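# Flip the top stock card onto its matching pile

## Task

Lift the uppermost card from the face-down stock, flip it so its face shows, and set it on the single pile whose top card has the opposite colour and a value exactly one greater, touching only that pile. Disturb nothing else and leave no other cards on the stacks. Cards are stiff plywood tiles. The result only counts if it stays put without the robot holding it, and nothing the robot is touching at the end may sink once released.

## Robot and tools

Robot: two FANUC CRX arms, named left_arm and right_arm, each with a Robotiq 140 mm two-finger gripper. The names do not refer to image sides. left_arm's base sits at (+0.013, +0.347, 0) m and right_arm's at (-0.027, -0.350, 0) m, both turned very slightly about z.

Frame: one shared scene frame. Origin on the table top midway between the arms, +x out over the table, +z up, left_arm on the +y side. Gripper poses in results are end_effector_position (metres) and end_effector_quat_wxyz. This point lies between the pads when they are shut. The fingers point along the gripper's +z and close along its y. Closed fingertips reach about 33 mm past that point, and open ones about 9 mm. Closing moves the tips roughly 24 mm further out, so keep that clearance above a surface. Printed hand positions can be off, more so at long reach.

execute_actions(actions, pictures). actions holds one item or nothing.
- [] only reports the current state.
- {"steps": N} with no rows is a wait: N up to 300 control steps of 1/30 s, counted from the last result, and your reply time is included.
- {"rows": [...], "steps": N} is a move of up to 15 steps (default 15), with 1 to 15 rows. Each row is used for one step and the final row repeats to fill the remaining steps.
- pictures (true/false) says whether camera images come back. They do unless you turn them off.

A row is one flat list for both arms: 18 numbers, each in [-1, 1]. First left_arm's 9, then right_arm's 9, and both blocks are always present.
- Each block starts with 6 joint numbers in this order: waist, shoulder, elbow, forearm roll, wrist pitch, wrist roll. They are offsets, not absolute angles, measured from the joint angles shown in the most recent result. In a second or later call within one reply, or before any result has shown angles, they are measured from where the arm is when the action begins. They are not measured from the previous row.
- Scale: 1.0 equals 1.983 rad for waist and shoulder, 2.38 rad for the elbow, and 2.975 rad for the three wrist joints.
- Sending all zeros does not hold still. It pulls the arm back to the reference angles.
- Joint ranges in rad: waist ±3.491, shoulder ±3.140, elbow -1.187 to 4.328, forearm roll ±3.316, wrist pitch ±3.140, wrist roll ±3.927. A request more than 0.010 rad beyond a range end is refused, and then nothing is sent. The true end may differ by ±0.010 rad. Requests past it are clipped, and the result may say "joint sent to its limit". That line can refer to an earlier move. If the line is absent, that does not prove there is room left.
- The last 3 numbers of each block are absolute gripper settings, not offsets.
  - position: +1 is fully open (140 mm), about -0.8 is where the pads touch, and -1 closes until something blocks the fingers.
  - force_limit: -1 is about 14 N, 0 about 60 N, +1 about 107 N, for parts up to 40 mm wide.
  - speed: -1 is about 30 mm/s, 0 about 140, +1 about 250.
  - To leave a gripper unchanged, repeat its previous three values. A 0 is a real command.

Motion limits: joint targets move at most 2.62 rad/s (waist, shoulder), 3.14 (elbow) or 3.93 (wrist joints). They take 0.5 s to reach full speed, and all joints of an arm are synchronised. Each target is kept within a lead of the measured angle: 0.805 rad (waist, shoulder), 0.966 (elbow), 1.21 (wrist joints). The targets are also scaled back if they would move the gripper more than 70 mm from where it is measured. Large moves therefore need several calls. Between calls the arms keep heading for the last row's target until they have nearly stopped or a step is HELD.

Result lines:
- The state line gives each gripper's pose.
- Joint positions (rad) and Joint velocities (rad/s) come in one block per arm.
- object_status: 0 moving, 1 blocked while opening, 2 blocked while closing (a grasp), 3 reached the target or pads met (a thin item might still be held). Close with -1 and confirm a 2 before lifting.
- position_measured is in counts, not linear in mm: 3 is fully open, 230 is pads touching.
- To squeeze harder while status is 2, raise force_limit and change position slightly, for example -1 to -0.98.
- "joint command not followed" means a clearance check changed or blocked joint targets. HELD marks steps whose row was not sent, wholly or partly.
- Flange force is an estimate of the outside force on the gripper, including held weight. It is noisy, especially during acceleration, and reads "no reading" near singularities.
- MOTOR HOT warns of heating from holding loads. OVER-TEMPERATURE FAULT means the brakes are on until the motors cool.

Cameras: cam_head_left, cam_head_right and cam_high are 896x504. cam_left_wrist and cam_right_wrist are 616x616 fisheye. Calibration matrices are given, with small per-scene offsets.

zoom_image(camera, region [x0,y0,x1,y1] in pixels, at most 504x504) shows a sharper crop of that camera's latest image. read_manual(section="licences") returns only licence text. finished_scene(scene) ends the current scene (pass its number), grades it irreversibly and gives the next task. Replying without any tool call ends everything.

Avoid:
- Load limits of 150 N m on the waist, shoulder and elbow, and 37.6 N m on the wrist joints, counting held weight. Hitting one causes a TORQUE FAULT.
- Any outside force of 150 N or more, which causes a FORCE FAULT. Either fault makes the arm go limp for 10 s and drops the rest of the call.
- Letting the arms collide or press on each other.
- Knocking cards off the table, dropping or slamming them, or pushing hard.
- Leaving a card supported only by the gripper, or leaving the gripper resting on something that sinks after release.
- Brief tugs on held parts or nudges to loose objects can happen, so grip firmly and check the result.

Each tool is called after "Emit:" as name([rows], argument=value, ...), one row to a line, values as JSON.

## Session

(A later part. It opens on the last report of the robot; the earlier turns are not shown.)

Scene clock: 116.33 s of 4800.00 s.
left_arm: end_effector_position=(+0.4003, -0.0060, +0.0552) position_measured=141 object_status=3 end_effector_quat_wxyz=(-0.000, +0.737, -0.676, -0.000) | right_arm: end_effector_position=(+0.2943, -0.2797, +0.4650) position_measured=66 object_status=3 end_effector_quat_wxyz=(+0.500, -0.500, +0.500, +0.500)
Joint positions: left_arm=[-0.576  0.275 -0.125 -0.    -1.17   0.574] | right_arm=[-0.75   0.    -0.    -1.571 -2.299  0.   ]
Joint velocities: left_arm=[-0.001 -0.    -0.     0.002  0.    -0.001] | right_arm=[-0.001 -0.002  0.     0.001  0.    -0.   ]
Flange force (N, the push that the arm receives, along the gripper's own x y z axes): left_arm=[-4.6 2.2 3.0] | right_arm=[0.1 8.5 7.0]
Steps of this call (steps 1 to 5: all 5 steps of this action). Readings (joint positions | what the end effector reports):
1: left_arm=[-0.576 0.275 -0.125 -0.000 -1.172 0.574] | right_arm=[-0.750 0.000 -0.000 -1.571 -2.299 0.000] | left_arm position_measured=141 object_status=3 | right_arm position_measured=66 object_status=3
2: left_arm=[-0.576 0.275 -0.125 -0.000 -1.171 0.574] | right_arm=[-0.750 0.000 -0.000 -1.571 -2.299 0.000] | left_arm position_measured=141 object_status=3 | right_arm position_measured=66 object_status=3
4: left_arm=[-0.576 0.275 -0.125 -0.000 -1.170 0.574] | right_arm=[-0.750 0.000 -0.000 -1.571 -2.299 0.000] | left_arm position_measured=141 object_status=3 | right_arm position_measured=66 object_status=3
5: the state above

Emit:
execute_actions([
  {"rows": [[0,0.0003,-0.00036,0,0.00049,0,-0.1,-0.4,0, 0,0,0,0,0,0,0.5,-0.1,0]], "steps": 5},
], pictures=false)

Emit:
execute_actions([
  {"rows": [[0,0.0003,-0.00036,0,0.00049,0,-0.1,-0.4,0, 0,0,0,0,0,0,0.5,-0.1,0]], "steps": 5},
], pictures=false)

Scene clock: 118.77 s of 4800.00 s.
left_arm: end_effector_position=(+0.4003, -0.0059, +0.0546) position_measured=141 object_status=3 end_effector_quat_wxyz=(-0.000, +0.737, -0.676, -0.000) | right_arm: end_effector_position=(+0.2943, -0.2797, +0.4650) position_measured=66 object_status=3 end_effector_quat_wxyz=(+0.500, -0.500, +0.500, +0.500)
Joint positions: left_arm=[-0.576  0.276 -0.126 -0.    -1.169  0.574] | right_arm=[-0.75   0.    -0.    -1.571 -2.299  0.   ]
Joint velocities: left_arm=[-0.    -0.    -0.     0.001  0.    -0.   ] | right_arm=[ 0.     0.     0.     0.001  0.001 -0.   ]
Flange force (N, the push that the arm receives, along the gripper's own x y z axes): left_arm=[-4.0 2.2 1.5] | right_arm=[0.4 8.0 4.5]
Steps of this call (steps 1 to 15: the robot went on to your last target; steps 16 to 68: nothing new was sent; steps 69 to 73: all 5 steps of this action). Readings (joint positions | what the end effector reports):
69: left_arm=[-0.576 0.275 -0.126 -0.000 -1.170 0.574] | right_arm=[-0.750 0.000 -0.000 -1.571 -2.299 0.000] | left_arm position_measured=141 object_status=3 | right_arm position_measured=66 object_status=3
70: left_arm=[-0.576 0.276 -0.126 -0.000 -1.169 0.574] | right_arm=[-0.750 0.000 -0.000 -1.571 -2.299 0.000] | left_arm position_measured=141 object_status=3 | right_arm position_measured=66 object_status=3
72: left_arm=[-0.576 0.276 -0.126 -0.000 -1.169 0.574] | right_arm=[-0.750 0.000 -0.000 -1.571 -2.299 0.000] | left_arm position_measured=141 object_status=3 | right_arm position_measured=66 object_status=3
73: the state above

Scene clock: 118.93 s of 4800.00 s.
left_arm: end_effector_position=(+0.4003, -0.0060, +0.0540) position_measured=141 object_status=3 end_effector_quat_wxyz=(-0.000, +0.737, -0.676, -0.000) | right_arm: end_effector_position=(+0.2943, -0.2797, +0.4650) position_measured=66 object_status=3 end_effector_quat_wxyz=(+0.500, -0.500, +0.500, +0.500)
Joint positions: left_arm=[-0.576  0.276 -0.127 -0.    -1.167  0.574] | right_arm=[-0.75   0.    -0.    -1.571 -2.299  0.   ]
Joint velocities: left_arm=[-0.002 -0.    -0.     0.002  0.    -0.001] | right_arm=[ 0.     0.    -0.     0.     0.     0.001]
Flange force (N, the push that the arm receives, along the gripper's own x y z axes): left_arm=[-6.2 1.6 -10.3] | right_arm=[-1.3 7.5 3.1]
Steps of this call (steps 1 to 5: all 5 steps of this action). Readings (joint positions | what the end effector reports):
1: left_arm=[-0.576 0.276 -0.126 -0.000 -1.169 0.574] | right_arm=[-0.750 0.000 -0.000 -1.571 -2.299 0.000] | left_arm position_measured=141 object_status=3 | right_arm position_measured=66 object_status=3
2: left_arm=[-0.576 0.276 -0.127 -0.000 -1.168 0.574] | right_arm=[-0.750 0.000 -0.000 -1.571 -2.299 0.000] | left_arm position_measured=141 object_status=3 | right_arm position_measured=66 object_status=3
4: left_arm=[-0.576 0.276 -0.127 -0.000 -1.167 0.574] | right_arm=[-0.750 0.000 -0.000 -1.571 -2.299 0.000] | left_arm position_measured=141 object_status=3 | right_arm position_measured=66 object_status=3
5: the state above

Emit:
execute_actions([
  {"rows": [[0,-0.00071,0.00083,0,-0.00114,0,-0.1,-0.4,0, 0,0,0,0,0,0,0.5,-0.1,0],[0,-0.00071,0.00083,0,-0.00114,0,-0.1,-0.4,0, 0,0,0,0,0,0,0.5,-0.1,0],[0,-0.00071,0.00083,0,-0.00114,0,-0.1,-0.4,0, 0,0,0,0,0,0,0.5,-0.1,0],[-0.00028,-0.00131,0.00018,0,-0.00103,0,0.07,-0.4,0, 0,0,0,0,0,0,0.5,-0.1,0],[-0.00028,-0.00131,0.00018,0,-0.00103,0,0.07,-0.4,0, 0,0,0,0,0,0,0.5,-0.1,0],[-0.00028,-0.00131,0.00018,0,-0.00103,0,0.07,-0.4,0, 0,0,0,0,0,0,0.5,-0.1,0],[-0.00028,-0.00131,0.00018,0,-0.00103,0,0.07,-0.4,0, 0,0,0,0,0,0,0.5,-0.1,0],[-0.00028,-0.00131,0.00018,0,-0.00103,0,0.07,-0.4,0, 0,0,0,0,0,0,0.5,-0.1,0],[-0.00028,-0.00131,0.00018,0,-0.00103,0,0.07,-0.4,0, 0,0,0,0,0,0,0.5,-0.1,0],[-0.00028,0.00062,-0.0021,0,0.00208,0,0.07,-0.4,0, 0,0,0,0,0,0,0.5,-0.1,0]], "steps": 15},
], pictures=false)

Emit:
execute_actions([
  {"rows": [[0,0,0,0,0,0,-0.2,-0.4,-0.8, 0,0,0,0,0,0,0.5,-0.1,0]], "steps": 15},
], pictures=false)

Emit:
execute_actions([
  {"rows": [[0,-0.0009,0.0011,0,-0.0015,0,-0.2,-0.4,-0.8, 0,0,0,0,0,0,0.5,-0.1,0],[0,-0.0009,0.0011,0,-0.0015,0,-0.2,-0.4,-0.8, 0,0,0,0,0,0,0.5,-0.1,0],[0,-0.0024,0.0028,0,-0.0038,0,-0.2,-0.4,-0.8, 0,0,0,0,0,0,0.5,-0.1,0],[0,-0.0047,0.0056,0,-0.0076,0,-0.2,-0.4,-0.8, 0,0,0,0,0,0,0.5,-0.1,0],[0,-0.0134,0.0172,0,-0.0227,0,-0.2,-0.4,-0.8, 0,0,0,0,0,0,0.5,-0.1,0]], "steps": 13},
])

Emit:
zoom_image(camera="cam_head_right", region=[410, 245, 480, 315])

Emit:
zoom_image(camera="cam_left_wrist", region=[260, 230, 370, 340])

Scene clock: 131.10 s of 4800.00 s.
left_arm: end_effector_position=(+0.3996, -0.0059, +0.0514) position_measured=121 object_status=0 end_effector_quat_wxyz=(-0.000, +0.736, -0.677, -0.000) | right_arm: end_effector_position=(+0.2943, -0.2797, +0.4650) position_measured=66 object_status=3 end_effector_quat_wxyz=(+0.500, -0.500, +0.500, +0.500)
Joint positions: left_arm=[-0.577  0.278 -0.132 -0.    -1.161  0.574] | right_arm=[-0.75   0.    -0.    -1.571 -2.299  0.   ]
Joint velocities: left_arm=[-0.001  0.001 -0.    -0.     0.002 -0.001] | right_arm=[-0.    -0.001  0.     0.     0.     0.001]
Flange force (N, the push that the arm receives, along the gripper's own x y z axes): left_arm=[-3.9 2.3 1.9] | right_arm=[-1.4 4.4 1.7]
Steps of this call (steps 1 to 15: the robot went on to your last target; steps 16 to 90: nothing new was sent; then 8.67 s passed at rest; steps 91 to 105: all 15 steps of this action). Readings (joint positions | what the end effector reports):
91: left_arm=[-0.576 0.276 -0.127 -0.000 -1.167 0.574] | right_arm=[-0.750 0.000 -0.000 -1.571 -2.299 0.000] | left_arm position_measured=141 object_status=3 | right_arm position_measured=66 object_status=3
92: left_arm=[-0.576 0.276 -0.126 -0.000 -1.169 0.574] | right_arm=[-0.750 0.000 -0.000 -1.571 -2.299 0.000] | left_arm position_measured=141 object_status=3 | right_arm position_measured=66 object_status=3
94: left_arm=[-0.577 0.275 -0.126 -0.000 -1.170 0.574] | right_arm=[-0.750 0.000 -0.000 -1.571 -2.299 0.000] | left_arm position_measured=141 object_status=0 | right_arm position_measured=66 object_status=3
98: left_arm=[-0.577 0.274 -0.127 -0.000 -1.170 0.574] | right_arm=[-0.750 0.000 -0.000 -1.571 -2.299 0.000] | left_arm position_measured=121 object_status=0 | right_arm position_measured=66 object_status=3
105: the state above

Scene clock: 131.60 s of 4800.00 s.
left_arm: end_effector_position=(+0.3996, -0.0059, +0.0515) position_measured=137 object_status=2 end_effector_quat_wxyz=(-0.000, +0.736, -0.677, -0.000) | right_arm: end_effector_position=(+0.2943, -0.2797, +0.4650) position_measured=66 object_status=3 end_effector_quat_wxyz=(+0.500, -0.500, +0.500, +0.500)
Joint positions: left_arm=[-0.577  0.278 -0.132 -0.    -1.161  0.574] | right_arm=[-0.75   0.    -0.    -1.571 -2.299  0.   ]
Joint velocities: left_arm=[-0.001 -0.001 -0.    -0.    -0.    -0.002] | right_arm=[-0.    -0.     0.    -0.    -0.     0.001]
Flange force (N, the push that the arm receives, along the gripper's own x y z axes): left_arm=[-8.0 3.5 -14.9] | right_arm=[-1.7 7.2 4.6]
Steps of this call (steps 1 to 15: all 15 steps of this action). Readings (joint positions | what the end effector reports):
1: left_arm=[-0.577 0.278 -0.132 -0.000 -1.161 0.574] | right_arm=[-0.750 0.000 -0.000 -1.571 -2.299 0.000] | left_arm position_measured=121 object_status=0 | right_arm position_measured=66 object_status=3
2: left_arm=[-0.577 0.278 -0.132 -0.000 -1.161 0.574] | right_arm=[-0.750 0.000 -0.000 -1.571 -2.299 0.000] | left_arm position_measured=123 object_status=0 | right_arm position_measured=66 object_status=3
4: left_arm=[-0.577 0.278 -0.132 -0.000 -1.161 0.574] | right_arm=[-0.750 0.000 -0.000 -1.571 -2.299 0.000] | left_arm position_measured=128 object_status=0 | right_arm position_measured=66 object_status=3
8: left_arm=[-0.577 0.278 -0.132 -0.000 -1.161 0.574] | right_arm=[-0.750 0.000 -0.000 -1.571 -2.299 0.000] | left_arm position_measured=137 object_status=0 | right_arm position_measured=66 object_status=3
15: the state above

Scene clock: 132.03 s of 4800.00 s.
left_arm: end_effector_position=(+0.3997, -0.0060, +0.0814) position_measured=137 object_status=2 end_effector_quat_wxyz=(-0.000, +0.736, -0.677, -0.000) | right_arm: end_effector_position=(+0.2943, -0.2797, +0.4650) position_measured=66 object_status=3 end_effector_quat_wxyz=(+0.500, -0.500, +0.500, +0.500)
Joint positions: left_arm=[-0.577  0.251 -0.091 -0.    -1.229  0.574] | right_arm=[-0.75   0.    -0.    -1.571 -2.299  0.   ]
Joint velocities: left_arm=[ 0.001  0.001  0.    -0.001 -0.001  0.   ] | right_arm=[0.    0.    0.    0.001 0.    0.001]
Flange force (N, the push that the arm receives, along the gripper's own x y z axes): left_arm=[-1.0 0.3 2.8] | right_arm=[-2.1 5.8 2.6]
Steps of this call (steps 1 to 13: all 13 steps of this action). Readings (joint positions | what the end effector reports):
1: left_arm=[-0.577 0.277 -0.132 -0.000 -1.162 0.574] | right_arm=[-0.750 0.000 -0.000 -1.571 -2.299 0.000] | left_arm position_measured=137 object_status=2 | right_arm position_measured=66 object_status=3
2: left_arm=[-0.577 0.277 -0.131 -0.000 -1.164 0.574] | right_arm=[-0.750 0.000 -0.000 -1.571 -2.299 0.000] | left_arm position_measured=137 object_status=2 | right_arm position_measured=66 object_status=3
4: left_arm=[-0.577 0.274 -0.127 -0.000 -1.171 0.574] | right_arm=[-0.750 0.000 -0.000 -1.571 -2.299 0.000] | left_arm position_measured=137 object_status=2 | right_arm position_measured=66 object_status=3
8: left_arm=[-0.577 0.252 -0.094 -0.000 -1.224 0.574] | right_arm=[-0.750 0.000 -0.000 -1.571 -2.299 0.000] | left_arm position_measured=137 object_status=2 | right_arm position_measured=66 object_status=3
13: the state above
camera_calibration (this result's frames):
cam_left_wrist: T_world_to_cam=[[-0.99948, 0.0209545, -0.0245183, 0.404316], [0.0087678, 0.908091, 0.41868, -0.0402151], [0.0310381, 0.418247, -0.907803, 0.23454], [0, 0, 0, 1]] pos_world=[0.397179, -0.0700489, 0.239666]
cam_right_wrist: T_world_to_cam=[[-0.996935, -0.0304945, -0.0720468, 0.31415], [-0.0544025, -0.39159, 0.91853, -0.503714], [-0.0562229, 0.919634, 0.388731, 0.278958], [0, 0, 0, 1]] pos_world=[0.301468, -0.444209, 0.376871]

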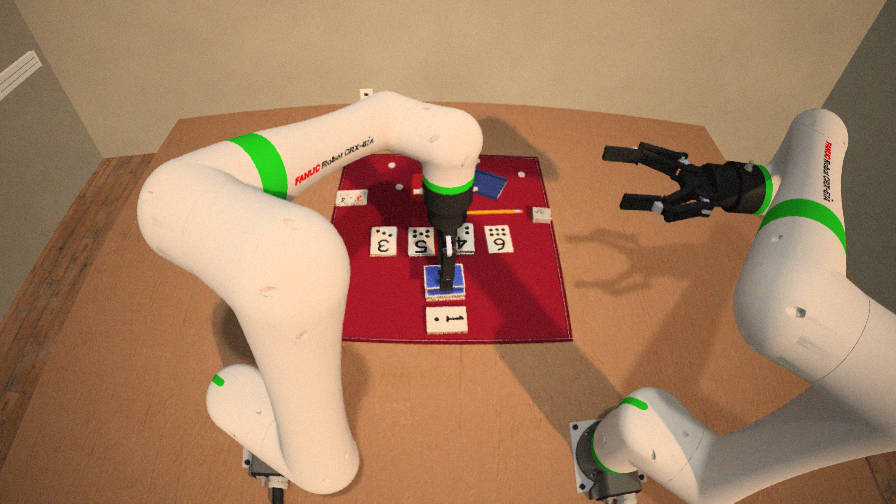

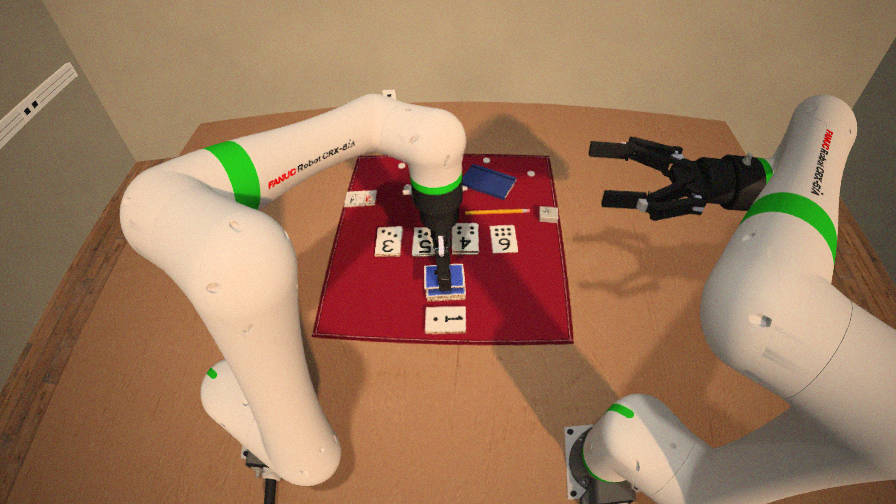

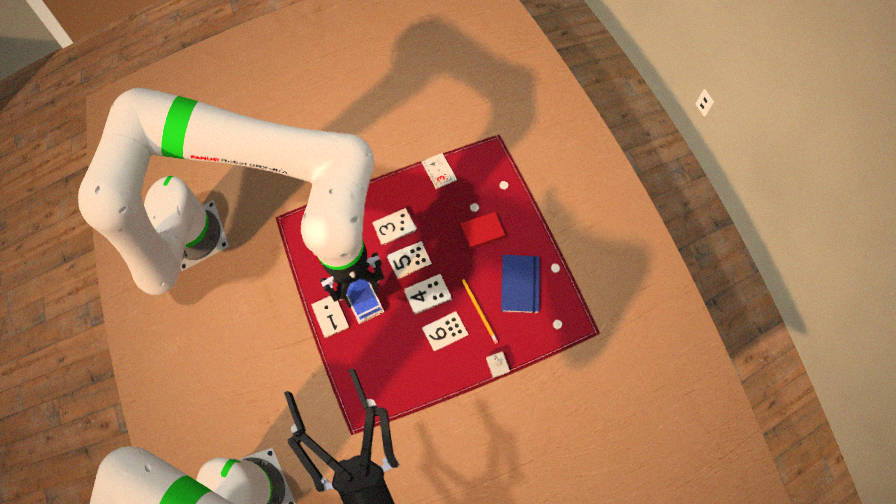

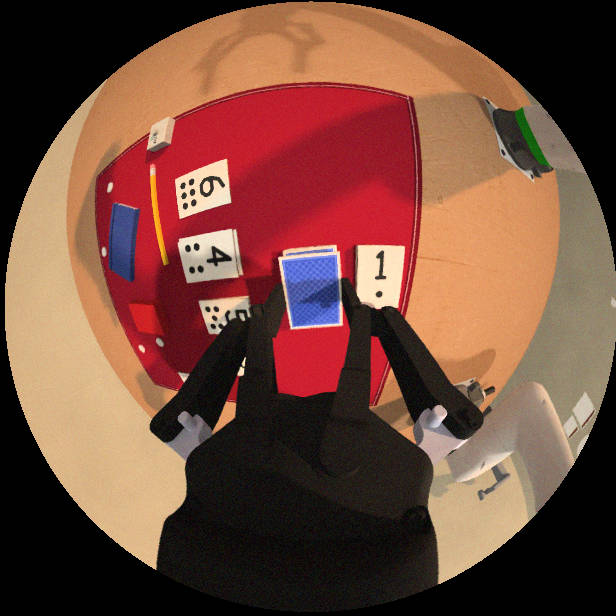

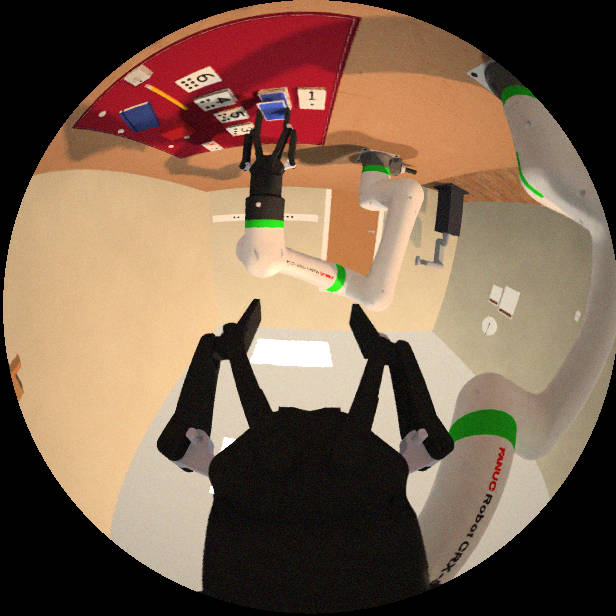

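Region (410, 245, 480, 315) of cam_head_right's 896x504 image, scaled by 7.200, with more detail than that image has.

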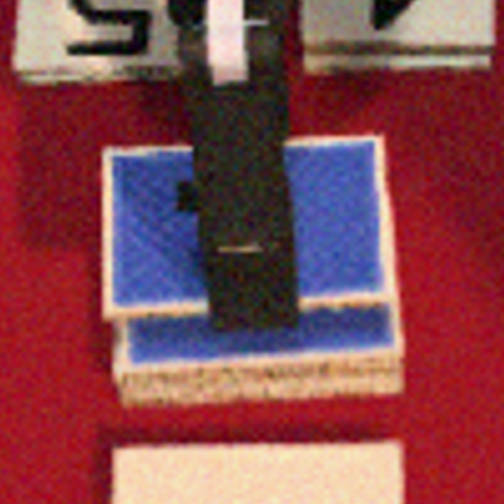

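Region (260, 230, 370, 340) of cam_left_wrist's 616x616 image, scaled by 4.582, with more detail than that image has.

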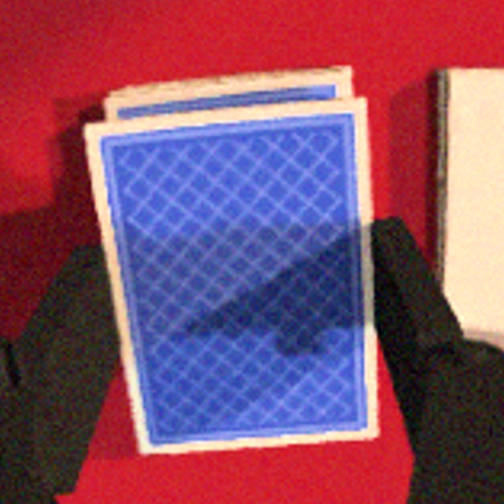

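Emit:
execute_actions([
  {"rows": [[0,-0.011,0.018,0,-0.0217,0,-0.2,-0.4,-0.8, 0.1009,-0.0045,-0.0038,0,0.0672,0,0.5,-0.1,0],[0,-0.011,0.018,0,-0.0217,0,-0.2,-0.4,-0.8, 0.1009,-0.0045,-0.0038,0,0.0672,0,0.5,-0.1,0],[0,-0.011,0.018,0,-0.0217,0,-0.2,-0.4,-0.8, 0.1009,-0.0045,-0.0038,0,0.0672,0,0.5,-0.1,0],[0.2466,-0.1836,-0.2534,0.528,-0.115,0.1398,-0.2,-0.4,-0.8, 0.1009,-0.0045,-0.0038,0,0.0672,0,0.5,-0.1,0]], "steps": 15},
], pictures=false)

Emit:
execute_actions([
  {"steps": 32},
], pictures=false)

Emit:
execute_actions([
  {"rows": [[0,0,0,0,0,0,-0.2,-0.4,-0.8, 0.1684,0,0,0,0.1123,0,0.5,-0.1,0]], "steps": 15},
], pictures=false)

Emit:
execute_actions([
  {"steps": 6},
])

Emit:
zoom_image(camera="cam_right_wrist", region=[240, 250, 380, 390])

Emit:
zoom_image(camera="cam_head_right", region=[420, 85, 510, 175])

Scene clock: 140.73 s of 4800.00 s.
left_arm: end_effector_position=(+0.3270, -0.0444, +0.1895) position_measured=137 object_status=2 end_effector_quat_wxyz=(+0.229, +0.837, -0.496, -0.015) | right_arm: end_effector_position=(+0.3416, -0.2084, +0.4650) position_measured=66 object_status=3 end_effector_quat_wxyz=(+0.500, -0.500, +0.500, +0.500)
Joint positions: left_arm=[-0.413  0.099 -0.229  0.452 -1.398  0.712] | right_arm=[-0.55  -0.009 -0.009 -1.571 -2.1    0.   ]
Joint velocities: left_arm=[ 0.492 -0.321 -0.702  1.655 -0.26   0.418] | right_arm=[ 0.001  0.001 -0.    -0.     0.003 -0.001]
Flange force (N, the push that the arm receives, along the gripper's own x y z axes): left_arm=[-7.7 0.6 2.6] | right_arm=[-1.8 5.2 3.2]
Steps of this call (steps 1 to 15: the robot went on to your last target; steps 16 to 90: nothing new was sent; then 5.20 s passed at rest; steps 91 to 105: all 15 steps of this action). Readings (joint positions | what the end effector reports):
91: left_arm=[-0.577 0.251 -0.091 -0.000 -1.229 0.574] | right_arm=[-0.750 0.000 -0.000 -1.571 -2.299 0.000] | left_arm position_measured=137 object_status=2 | right_arm position_measured=66 object_status=3
92: left_arm=[-0.577 0.249 -0.087 -0.000 -1.236 0.574] | right_arm=[-0.746 0.000 -0.000 -1.571 -2.295 0.000] | left_arm position_measured=137 object_status=2 | right_arm position_measured=66 object_status=3
94: left_arm=[-0.577 0.237 -0.064 -0.000 -1.270 0.574] | right_arm=[-0.721 -0.001 -0.001 -1.571 -2.270 0.000] | left_arm position_measured=137 object_status=2 | right_arm position_measured=66 object_status=3
98: left_arm=[-0.546 0.188 -0.064 0.076 -1.325 0.600] | right_arm=[-0.611 -0.006 -0.006 -1.571 -2.161 0.000] | left_arm position_measured=137 object_status=2 | right_arm position_measured=66 object_status=3
105: the state above

Scene clock: 141.80 s of 4800.00 s.
left_arm: end_effector_position=(+0.3977, -0.0098, +0.4649) position_measured=137 object_status=2 end_effector_quat_wxyz=(+0.707, +0.707, -0.000, -0.000) | right_arm: end_effector_position=(+0.3415, -0.2084, +0.4650) position_measured=66 object_status=3 end_effector_quat_wxyz=(+0.500, -0.500, +0.500, +0.500)
Joint positions: left_arm=[-0.088 -0.113 -0.694  1.57  -1.571  0.99 ] | right_arm=[-0.55  -0.009 -0.009 -1.571 -2.1    0.   ]
Joint velocities: left_arm=[ 0.001  0.001 -0.    -0.     0.     0.   ] | right_arm=[ 0.001 -0.001 -0.     0.     0.    -0.   ]
Flange force (N, the push that the arm receives, along the gripper's own x y z axes): left_arm=[-3.0 -1.9 -2.1] | right_arm=[-0.8 4.3 1.4]
Steps of this call (steps 1 to 32: the robot went on to your last target). Readings (joint positions | what the end effector reports):
1: left_arm=[-0.397 0.088 -0.252 0.509 -1.406 0.726] | right_arm=[-0.550 -0.009 -0.009 -1.571 -2.100 0.000] | left_arm position_measured=137 object_status=2 | right_arm position_measured=66 object_status=3
2: left_arm=[-0.381 0.078 -0.275 0.564 -1.415 0.740] | right_arm=[-0.550 -0.009 -0.009 -1.571 -2.100 0.000] | left_arm position_measured=137 object_status=2 | right_arm position_measured=66 object_status=3
4: left_arm=[-0.349 0.057 -0.321 0.675 -1.432 0.767] | right_arm=[-0.550 -0.009 -0.009 -1.571 -2.100 0.000] | left_arm position_measured=137 object_status=2 | right_arm position_measured=66 object_status=3
8: left_arm=[-0.287 0.016 -0.410 0.888 -1.465 0.820] | right_arm=[-0.550 -0.009 -0.009 -1.571 -2.100 0.000] | left_arm position_measured=137 object_status=2 | right_arm position_measured=66 object_status=3
32: the state above

Scene clock: 142.30 s of 4800.00 s.
left_arm: end_effector_position=(+0.3977, -0.0098, +0.4649) position_measured=137 object_status=2 end_effector_quat_wxyz=(+0.707, +0.707, -0.000, -0.000) | right_arm: end_effector_position=(+0.3910, -0.0792, +0.4649) position_measured=66 object_status=3 end_effector_quat_wxyz=(+0.500, -0.500, +0.500, +0.500)
Joint positions: left_arm=[-0.088 -0.113 -0.694  1.57  -1.571  0.99 ] | right_arm=[-0.224 -0.009 -0.009 -1.571 -1.774  0.   ]
Joint velocities: left_arm=[-0.001  0.001 -0.     0.001  0.    -0.001] | right_arm=[ 0.275 -0.001 -0.    -0.     0.273  0.001]
Flange force (N, the push that the arm receives, along the gripper's own x y z axes): left_arm=[-3.0 -3.3 -3.2] | right_arm=[0.1 1.5 13.2]
Steps of this call (steps 1 to 15: all 15 steps of this action). Readings (joint positions | what the end effector reports):
1: left_arm=[-0.088 -0.113 -0.694 1.570 -1.571 0.990] | right_arm=[-0.549 -0.009 -0.009 -1.571 -2.099 0.000] | left_arm position_measured=137 object_status=2 | right_arm position_measured=66 object_status=3
2: left_arm=[-0.088 -0.113 -0.694 1.570 -1.571 0.990] | right_arm=[-0.545 -0.009 -0.009 -1.571 -2.095 0.000] | left_arm position_measured=137 object_status=2 | right_arm position_measured=66 object_status=3
4: left_arm=[-0.088 -0.113 -0.694 1.570 -1.571 0.990] | right_arm=[-0.520 -0.009 -0.009 -1.571 -2.070 0.000] | left_arm position_measured=137 object_status=2 | right_arm position_measured=66 object_status=3
8: left_arm=[-0.088 -0.113 -0.694 1.570 -1.571 0.990] | right_arm=[-0.406 -0.009 -0.009 -1.571 -1.955 0.000] | left_arm position_measured=137 object_status=2 | right_arm position_measured=66 object_status=3
15: the state above

Scene clock: 142.50 s of 4800.00 s.
left_arm: end_effector_position=(+0.3977, -0.0098, +0.4649) position_measured=137 object_status=2 end_effector_quat_wxyz=(+0.707, +0.707, -0.000, -0.000) | right_arm: end_effector_position=(+0.3918, -0.0759, +0.4649) position_measured=66 object_status=3 end_effector_quat_wxyz=(+0.500, -0.500, +0.500, +0.500)
Joint positions: left_arm=[-0.088 -0.113 -0.694  1.57  -1.571  0.99 ] | right_arm=[-0.216 -0.009 -0.009 -1.571 -1.765  0.   ]
Joint velocities: left_arm=[ 0.001  0.001 -0.    -0.001  0.     0.   ] | right_arm=[ 0.001 -0.002  0.    -0.001  0.    -0.001]
Flange force (N, the push that the arm receives, along the gripper's own x y z axes): left_arm=[-3.0 -3.2 -2.5] | right_arm=[-1.6 6.6 -2.6]
Steps of this call (steps 1 to 6: the robot went on to your last target). Readings (joint positions | what the end effector reports):
1: left_arm=[-0.088 -0.113 -0.694 1.570 -1.571 0.990] | right_arm=[-0.218 -0.009 -0.009 -1.571 -1.767 0.000] | left_arm position_measured=137 object_status=2 | right_arm position_measured=66 object_status=3
2: left_arm=[-0.088 -0.113 -0.694 1.570 -1.571 0.990] | right_arm=[-0.216 -0.009 -0.009 -1.571 -1.766 0.000] | left_arm position_measured=137 object_status=2 | right_arm position_measured=66 object_status=3
4: left_arm=[-0.088 -0.113 -0.694 1.570 -1.571 0.990] | right_arm=[-0.216 -0.009 -0.009 -1.571 -1.766 0.000] | left_arm position_measured=137 object_status=2 | right_arm position_measured=66 object_status=3
6: the state above
camera_calibration (this result's frames):
cam_left_wrist: T_world_to_cam=[[-0.104958, -0.0246156, 0.994172, -0.418045], [-0.903915, 0.41917, -0.0850505, 0.395031], [-0.414634, -0.907574, -0.0662457, 0.357411], [0, 0, 0, 1]] pos_world=[0.461392, 0.148501, 0.472883]
cam_right_wrist: T_world_to_cam=[[-0.996967, -0.0304499, -0.0716178, 0.417399], [-0.0540304, -0.391496, 0.918592, -0.418654], [-0.0560091, 0.919676, 0.388664, 0.0969514], [0, 0, 0, 1]] pos_world=[0.398944, -0.240356, 0.376784]

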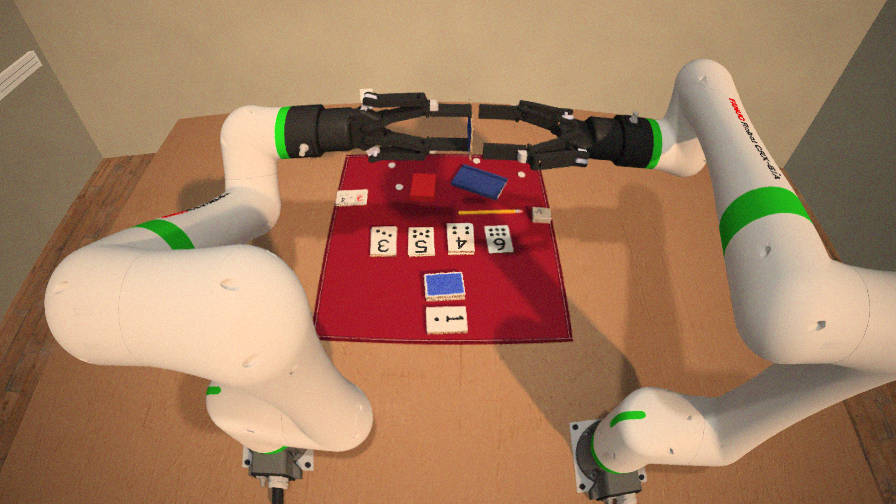

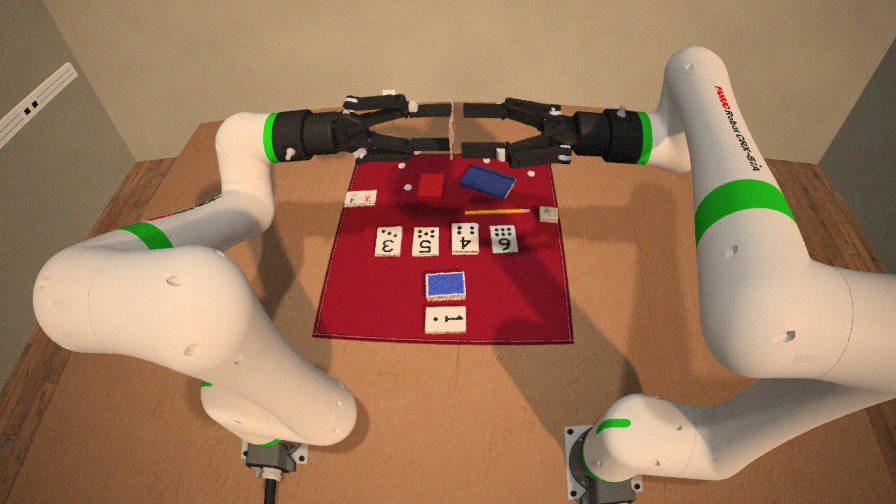

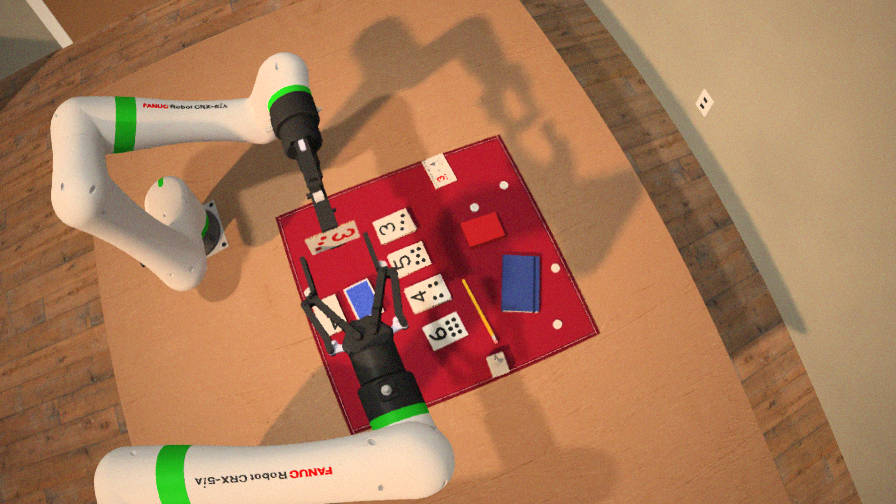

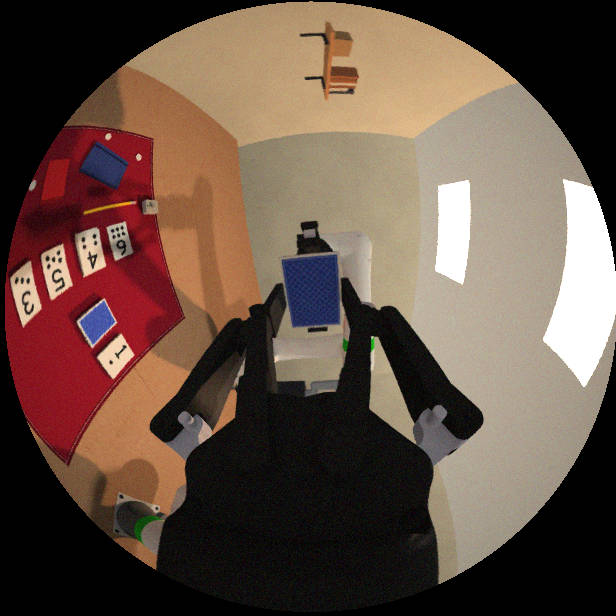

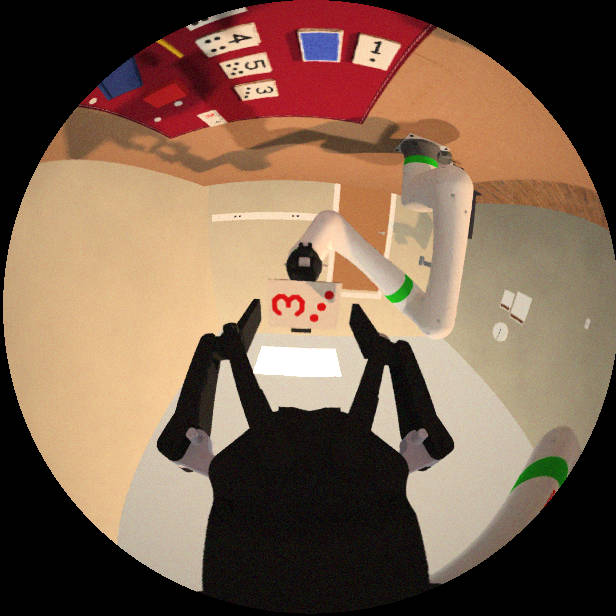

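Region (240, 250, 380, 390) of cam_right_wrist's 616x616 image, scaled by 3.600, with more detail than that image has.

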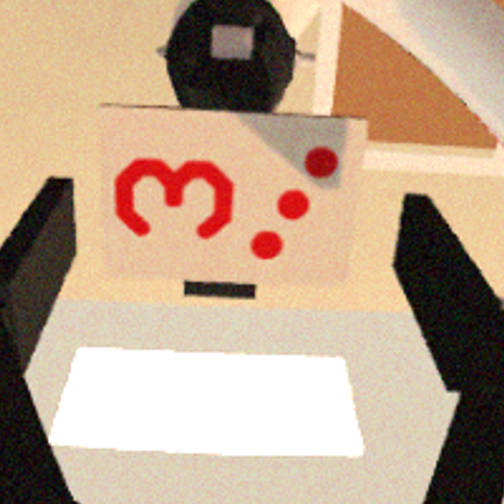

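Region (420, 85, 510, 175) of cam_head_right's 896x504 image, scaled by 5.600, with more detail than that image has.

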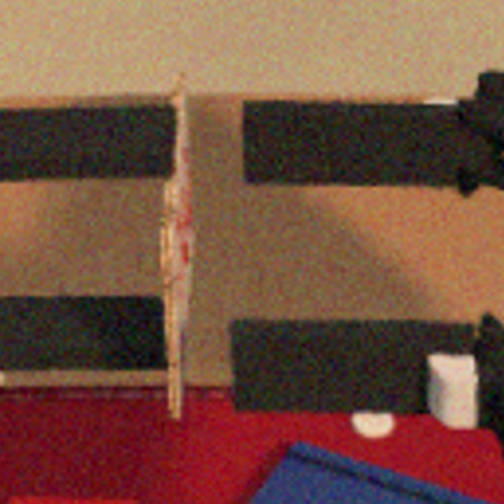

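Emit:
execute_actions([
  {"rows": [[0,0,0,0,0,0,-0.2,-0.4,-0.8, 0.0192,0,0,0,0.0128,0,0.5,-0.1,0],[0,0,0,0,0,0,-0.2,-0.4,-0.8, 0.0192,0,0,0,0.0128,0,0.5,-0.1,0],[0,0,0,0,0,0,-0.2,-0.4,-0.8, 0.0192,0,0,0,0.0128,0,0.5,-0.1,0],[0,0,0,0,0,0,-0.2,-0.4,-0.8, 0.0192,0,0,0,0.0128,0,0.5,-0.1,0],[0,0,0,0,0,0,-0.2,-0.4,-0.8, 0.0192,0,0,0,0.0128,0,0.5,-0.1,0],[0,0,0,0,0,0,-0.2,-0.4,-0.8, 0.0192,0,0,0,0.0128,0,0.37,-0.1,-0.5]], "steps": 13},
])

Emit:
zoom_image(camera="cam_right_wrist", region=[250, 260, 360, 370])

Emit:
zoom_image(camera="cam_head_right", region=[420, 92, 492, 164])

Emit:
zoom_image(camera="cam_head_left", region=[438, 92, 510, 164])

Scene clock: 149.60 s of 4800.00 s.
left_arm: end_effector_position=(+0.3977, -0.0098, +0.4649) position_measured=137 object_status=2 end_effector_quat_wxyz=(+0.707, +0.707, -0.000, -0.000) | right_arm: end_effector_position=(+0.3946, -0.0599, +0.4650) position_measured=82 object_status=0 end_effector_quat_wxyz=(+0.500, -0.500, +0.500, +0.500)
Joint positions: left_arm=[-0.088 -0.113 -0.694  1.57  -1.571  0.99 ] | right_arm=[-0.178 -0.009 -0.009 -1.571 -1.727  0.   ]
Joint velocities: left_arm=[0.001 0.002 0.    0.    0.    0.   ] | right_arm=[ 0.001 -0.     0.    -0.001  0.     0.   ]
Flange force (N, the push that the arm receives, along the gripper's own x y z axes): left_arm=[-3.4 -3.5 -1.6] | right_arm=[-1.4 8.0 0.4]
Steps of this call (steps 1 to 15: the robot went on to your last target; steps 16 to 90: nothing new was sent; then 3.67 s passed at rest; steps 91 to 103: all 13 steps of this action). Readings (joint positions | what the end effector reports):
91: left_arm=[-0.088 -0.113 -0.694 1.570 -1.571 0.990] | right_arm=[-0.215 -0.009 -0.009 -1.571 -1.765 0.000] | left_arm position_measured=137 object_status=2 | right_arm position_measured=66 object_status=3
92: left_arm=[-0.088 -0.113 -0.694 1.570 -1.571 0.990] | right_arm=[-0.211 -0.009 -0.009 -1.571 -1.761 0.000] | left_arm position_measured=137 object_status=2 | right_arm position_measured=66 object_status=3
94: left_arm=[-0.088 -0.113 -0.694 1.570 -1.571 0.990] | right_arm=[-0.190 -0.009 -0.009 -1.571 -1.739 0.000] | left_arm position_measured=137 object_status=2 | right_arm position_measured=66 object_status=3
98: left_arm=[-0.088 -0.113 -0.694 1.570 -1.571 0.990] | right_arm=[-0.178 -0.009 -0.009 -1.571 -1.727 0.000] | left_arm position_measured=137 object_status=2 | right_arm position_measured=74 object_status=0
103: the state above
camera_calibration (this result's frames):
cam_left_wrist: T_world_to_cam=[[-0.104955, -0.024621, 0.994172, -0.418043], [-0.903918, 0.419165, -0.0850463, 0.395032], [-0.414628, -0.907576, -0.0662489, 0.357413], [0, 0, 0, 1]] pos_world=[0.461394, 0.148504, 0.472881]
cam_right_wrist: T_world_to_cam=[[-0.996967, -0.030457, -0.0716211, 0.42072], [-0.0540247, -0.391595, 0.91855, -0.412257], [-0.0560228, 0.919633, 0.388762, 0.0823302], [0, 0, 0, 1]] pos_world=[0.401784, -0.224338, 0.376805]

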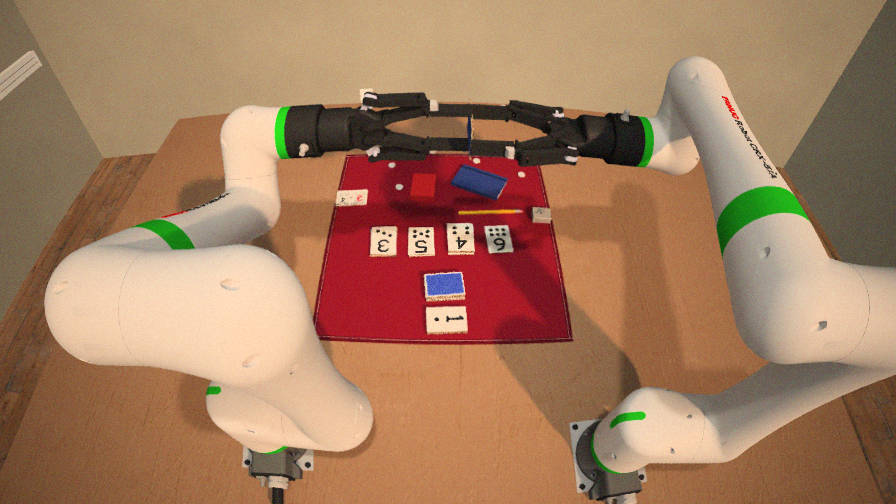

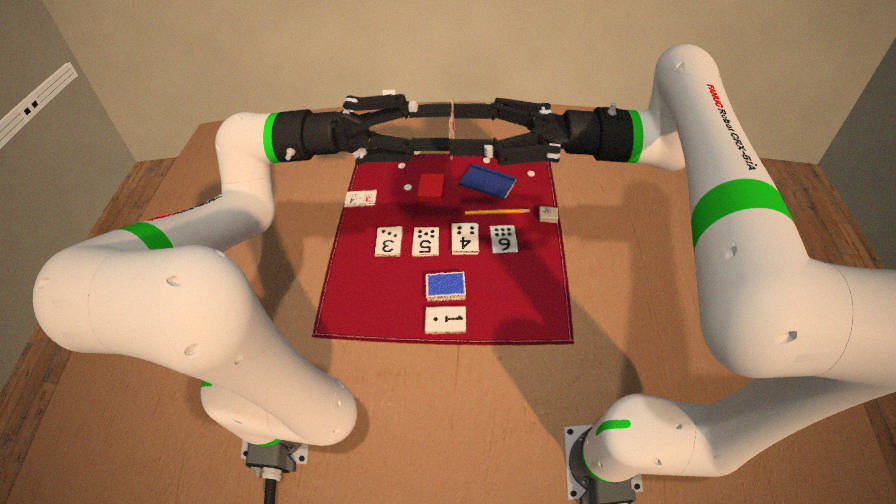

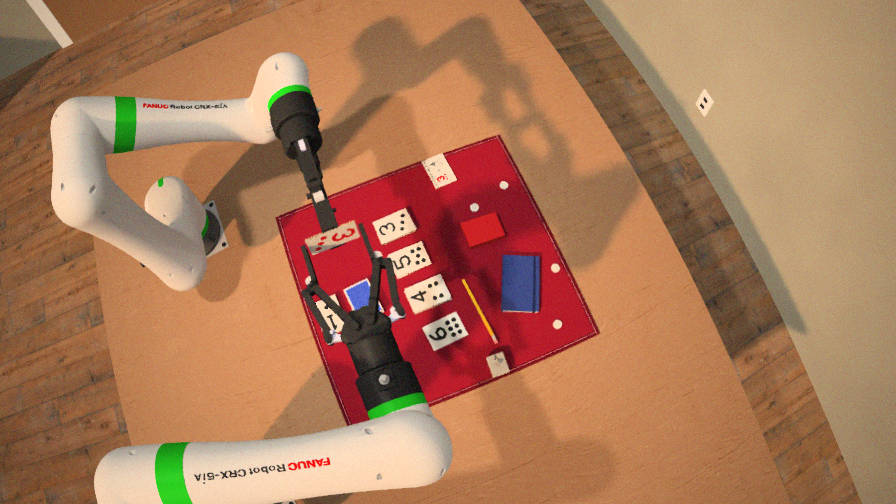

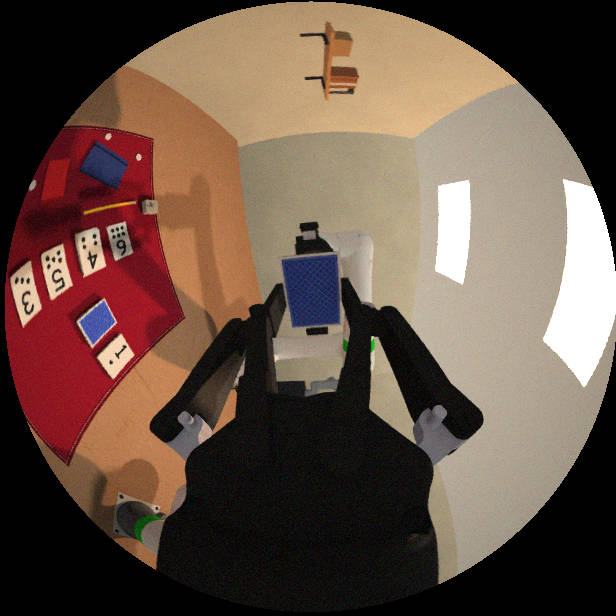

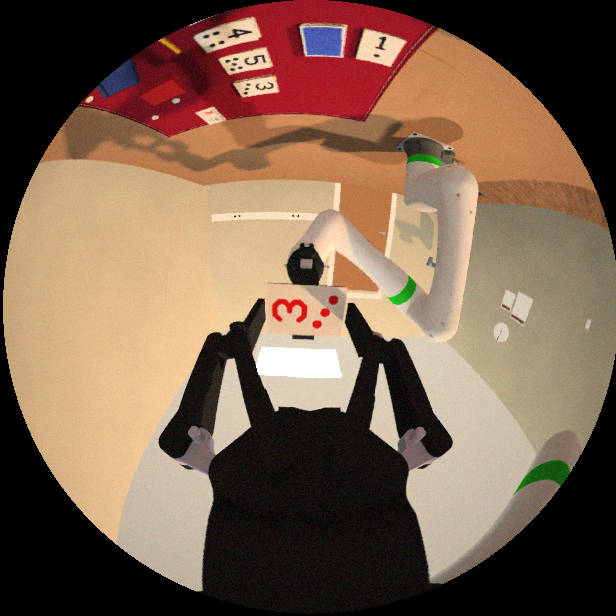

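Region (250, 260, 360, 370) of cam_right_wrist's 616x616 image, scaled by 4.582, with more detail than that image has.

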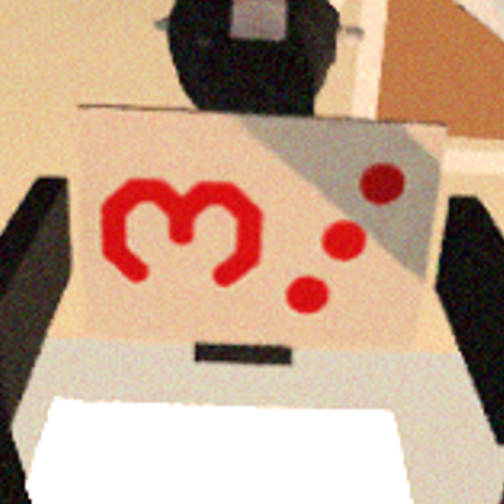

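Region (420, 92, 492, 164) of cam_head_right's 896x504 image, scaled by 7.000, with more detail than that image has.

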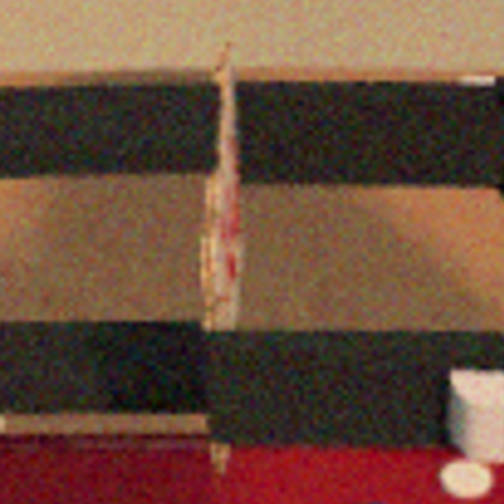

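Region (438, 92, 510, 164) of cam_head_left's 896x504 image, scaled by 7.000, with more detail than that image has.

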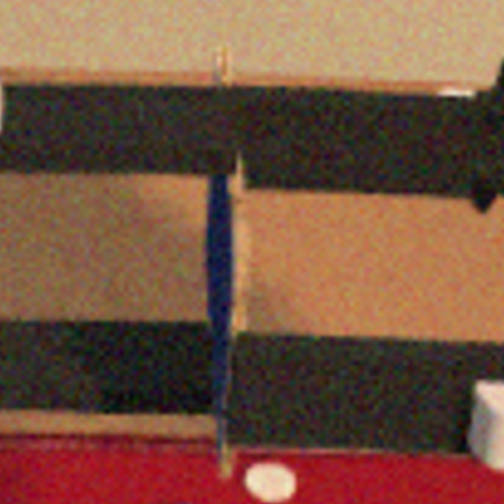

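Emit:
execute_actions([
  {"rows": [[0,0,0,0,0,0,-0.2,-0.4,-0.8, 0,0,0,0,0,0,0.0,-0.1,-0.9]], "steps": 15},
], pictures=false)

Scene clock: 165.73 s of 4800.00 s.
left_arm: end_effector_position=(+0.3977, -0.0098, +0.4649) position_measured=137 object_status=2 end_effector_quat_wxyz=(+0.707, +0.707, -0.000, -0.000) | right_arm: end_effector_position=(+0.3946, -0.0599, +0.4649) position_measured=98 object_status=2 end_effector_quat_wxyz=(+0.500, -0.500, +0.500, +0.500)
Joint positions: left_arm=[-0.088 -0.113 -0.694  1.57  -1.571  0.99 ] | right_arm=[-0.178 -0.009 -0.009 -1.571 -1.727  0.   ]
Joint velocities: left_arm=[-0.  0.  0.  0. -0. -0.] | right_arm=[-0.     0.001 -0.    -0.001 -0.    -0.001]
Flange force (N, the push that the arm receives, along the gripper's own x y z axes): left_arm=[-5.9 -5.3 -20.5] | right_arm=[-4.7 5.5 -20.1]
Steps of this call (steps 1 to 15: the robot went on to your last target; steps 16 to 90: nothing new was sent; then 12.63 s passed at rest; steps 91 to 105: all 15 steps of this action). Readings (joint positions | what the end effector reports):
91: left_arm=[-0.088 -0.113 -0.694 1.570 -1.571 0.990] | right_arm=[-0.178 -0.009 -0.009 -1.571 -1.727 0.000] | left_arm position_measured=137 object_status=2 | right_arm position_measured=82 object_status=0
92: left_arm=[-0.088 -0.113 -0.694 1.570 -1.571 0.990] | right_arm=[-0.178 -0.009 -0.009 -1.571 -1.727 0.000] | left_arm position_measured=137 object_status=2 | right_arm position_measured=84 object_status=0
94: left_arm=[-0.088 -0.113 -0.694 1.570 -1.571 0.990] | right_arm=[-0.178 -0.009 -0.009 -1.571 -1.727 0.000] | left_arm position_measured=137 object_status=2 | right_arm position_measured=88 object_status=0
98: left_arm=[-0.088 -0.113 -0.694 1.570 -1.571 0.990] | right_arm=[-0.178 -0.009 -0.009 -1.571 -1.727 0.000] | left_arm position_measured=137 object_status=2 | right_arm position_measured=97 object_status=0
105: the state above


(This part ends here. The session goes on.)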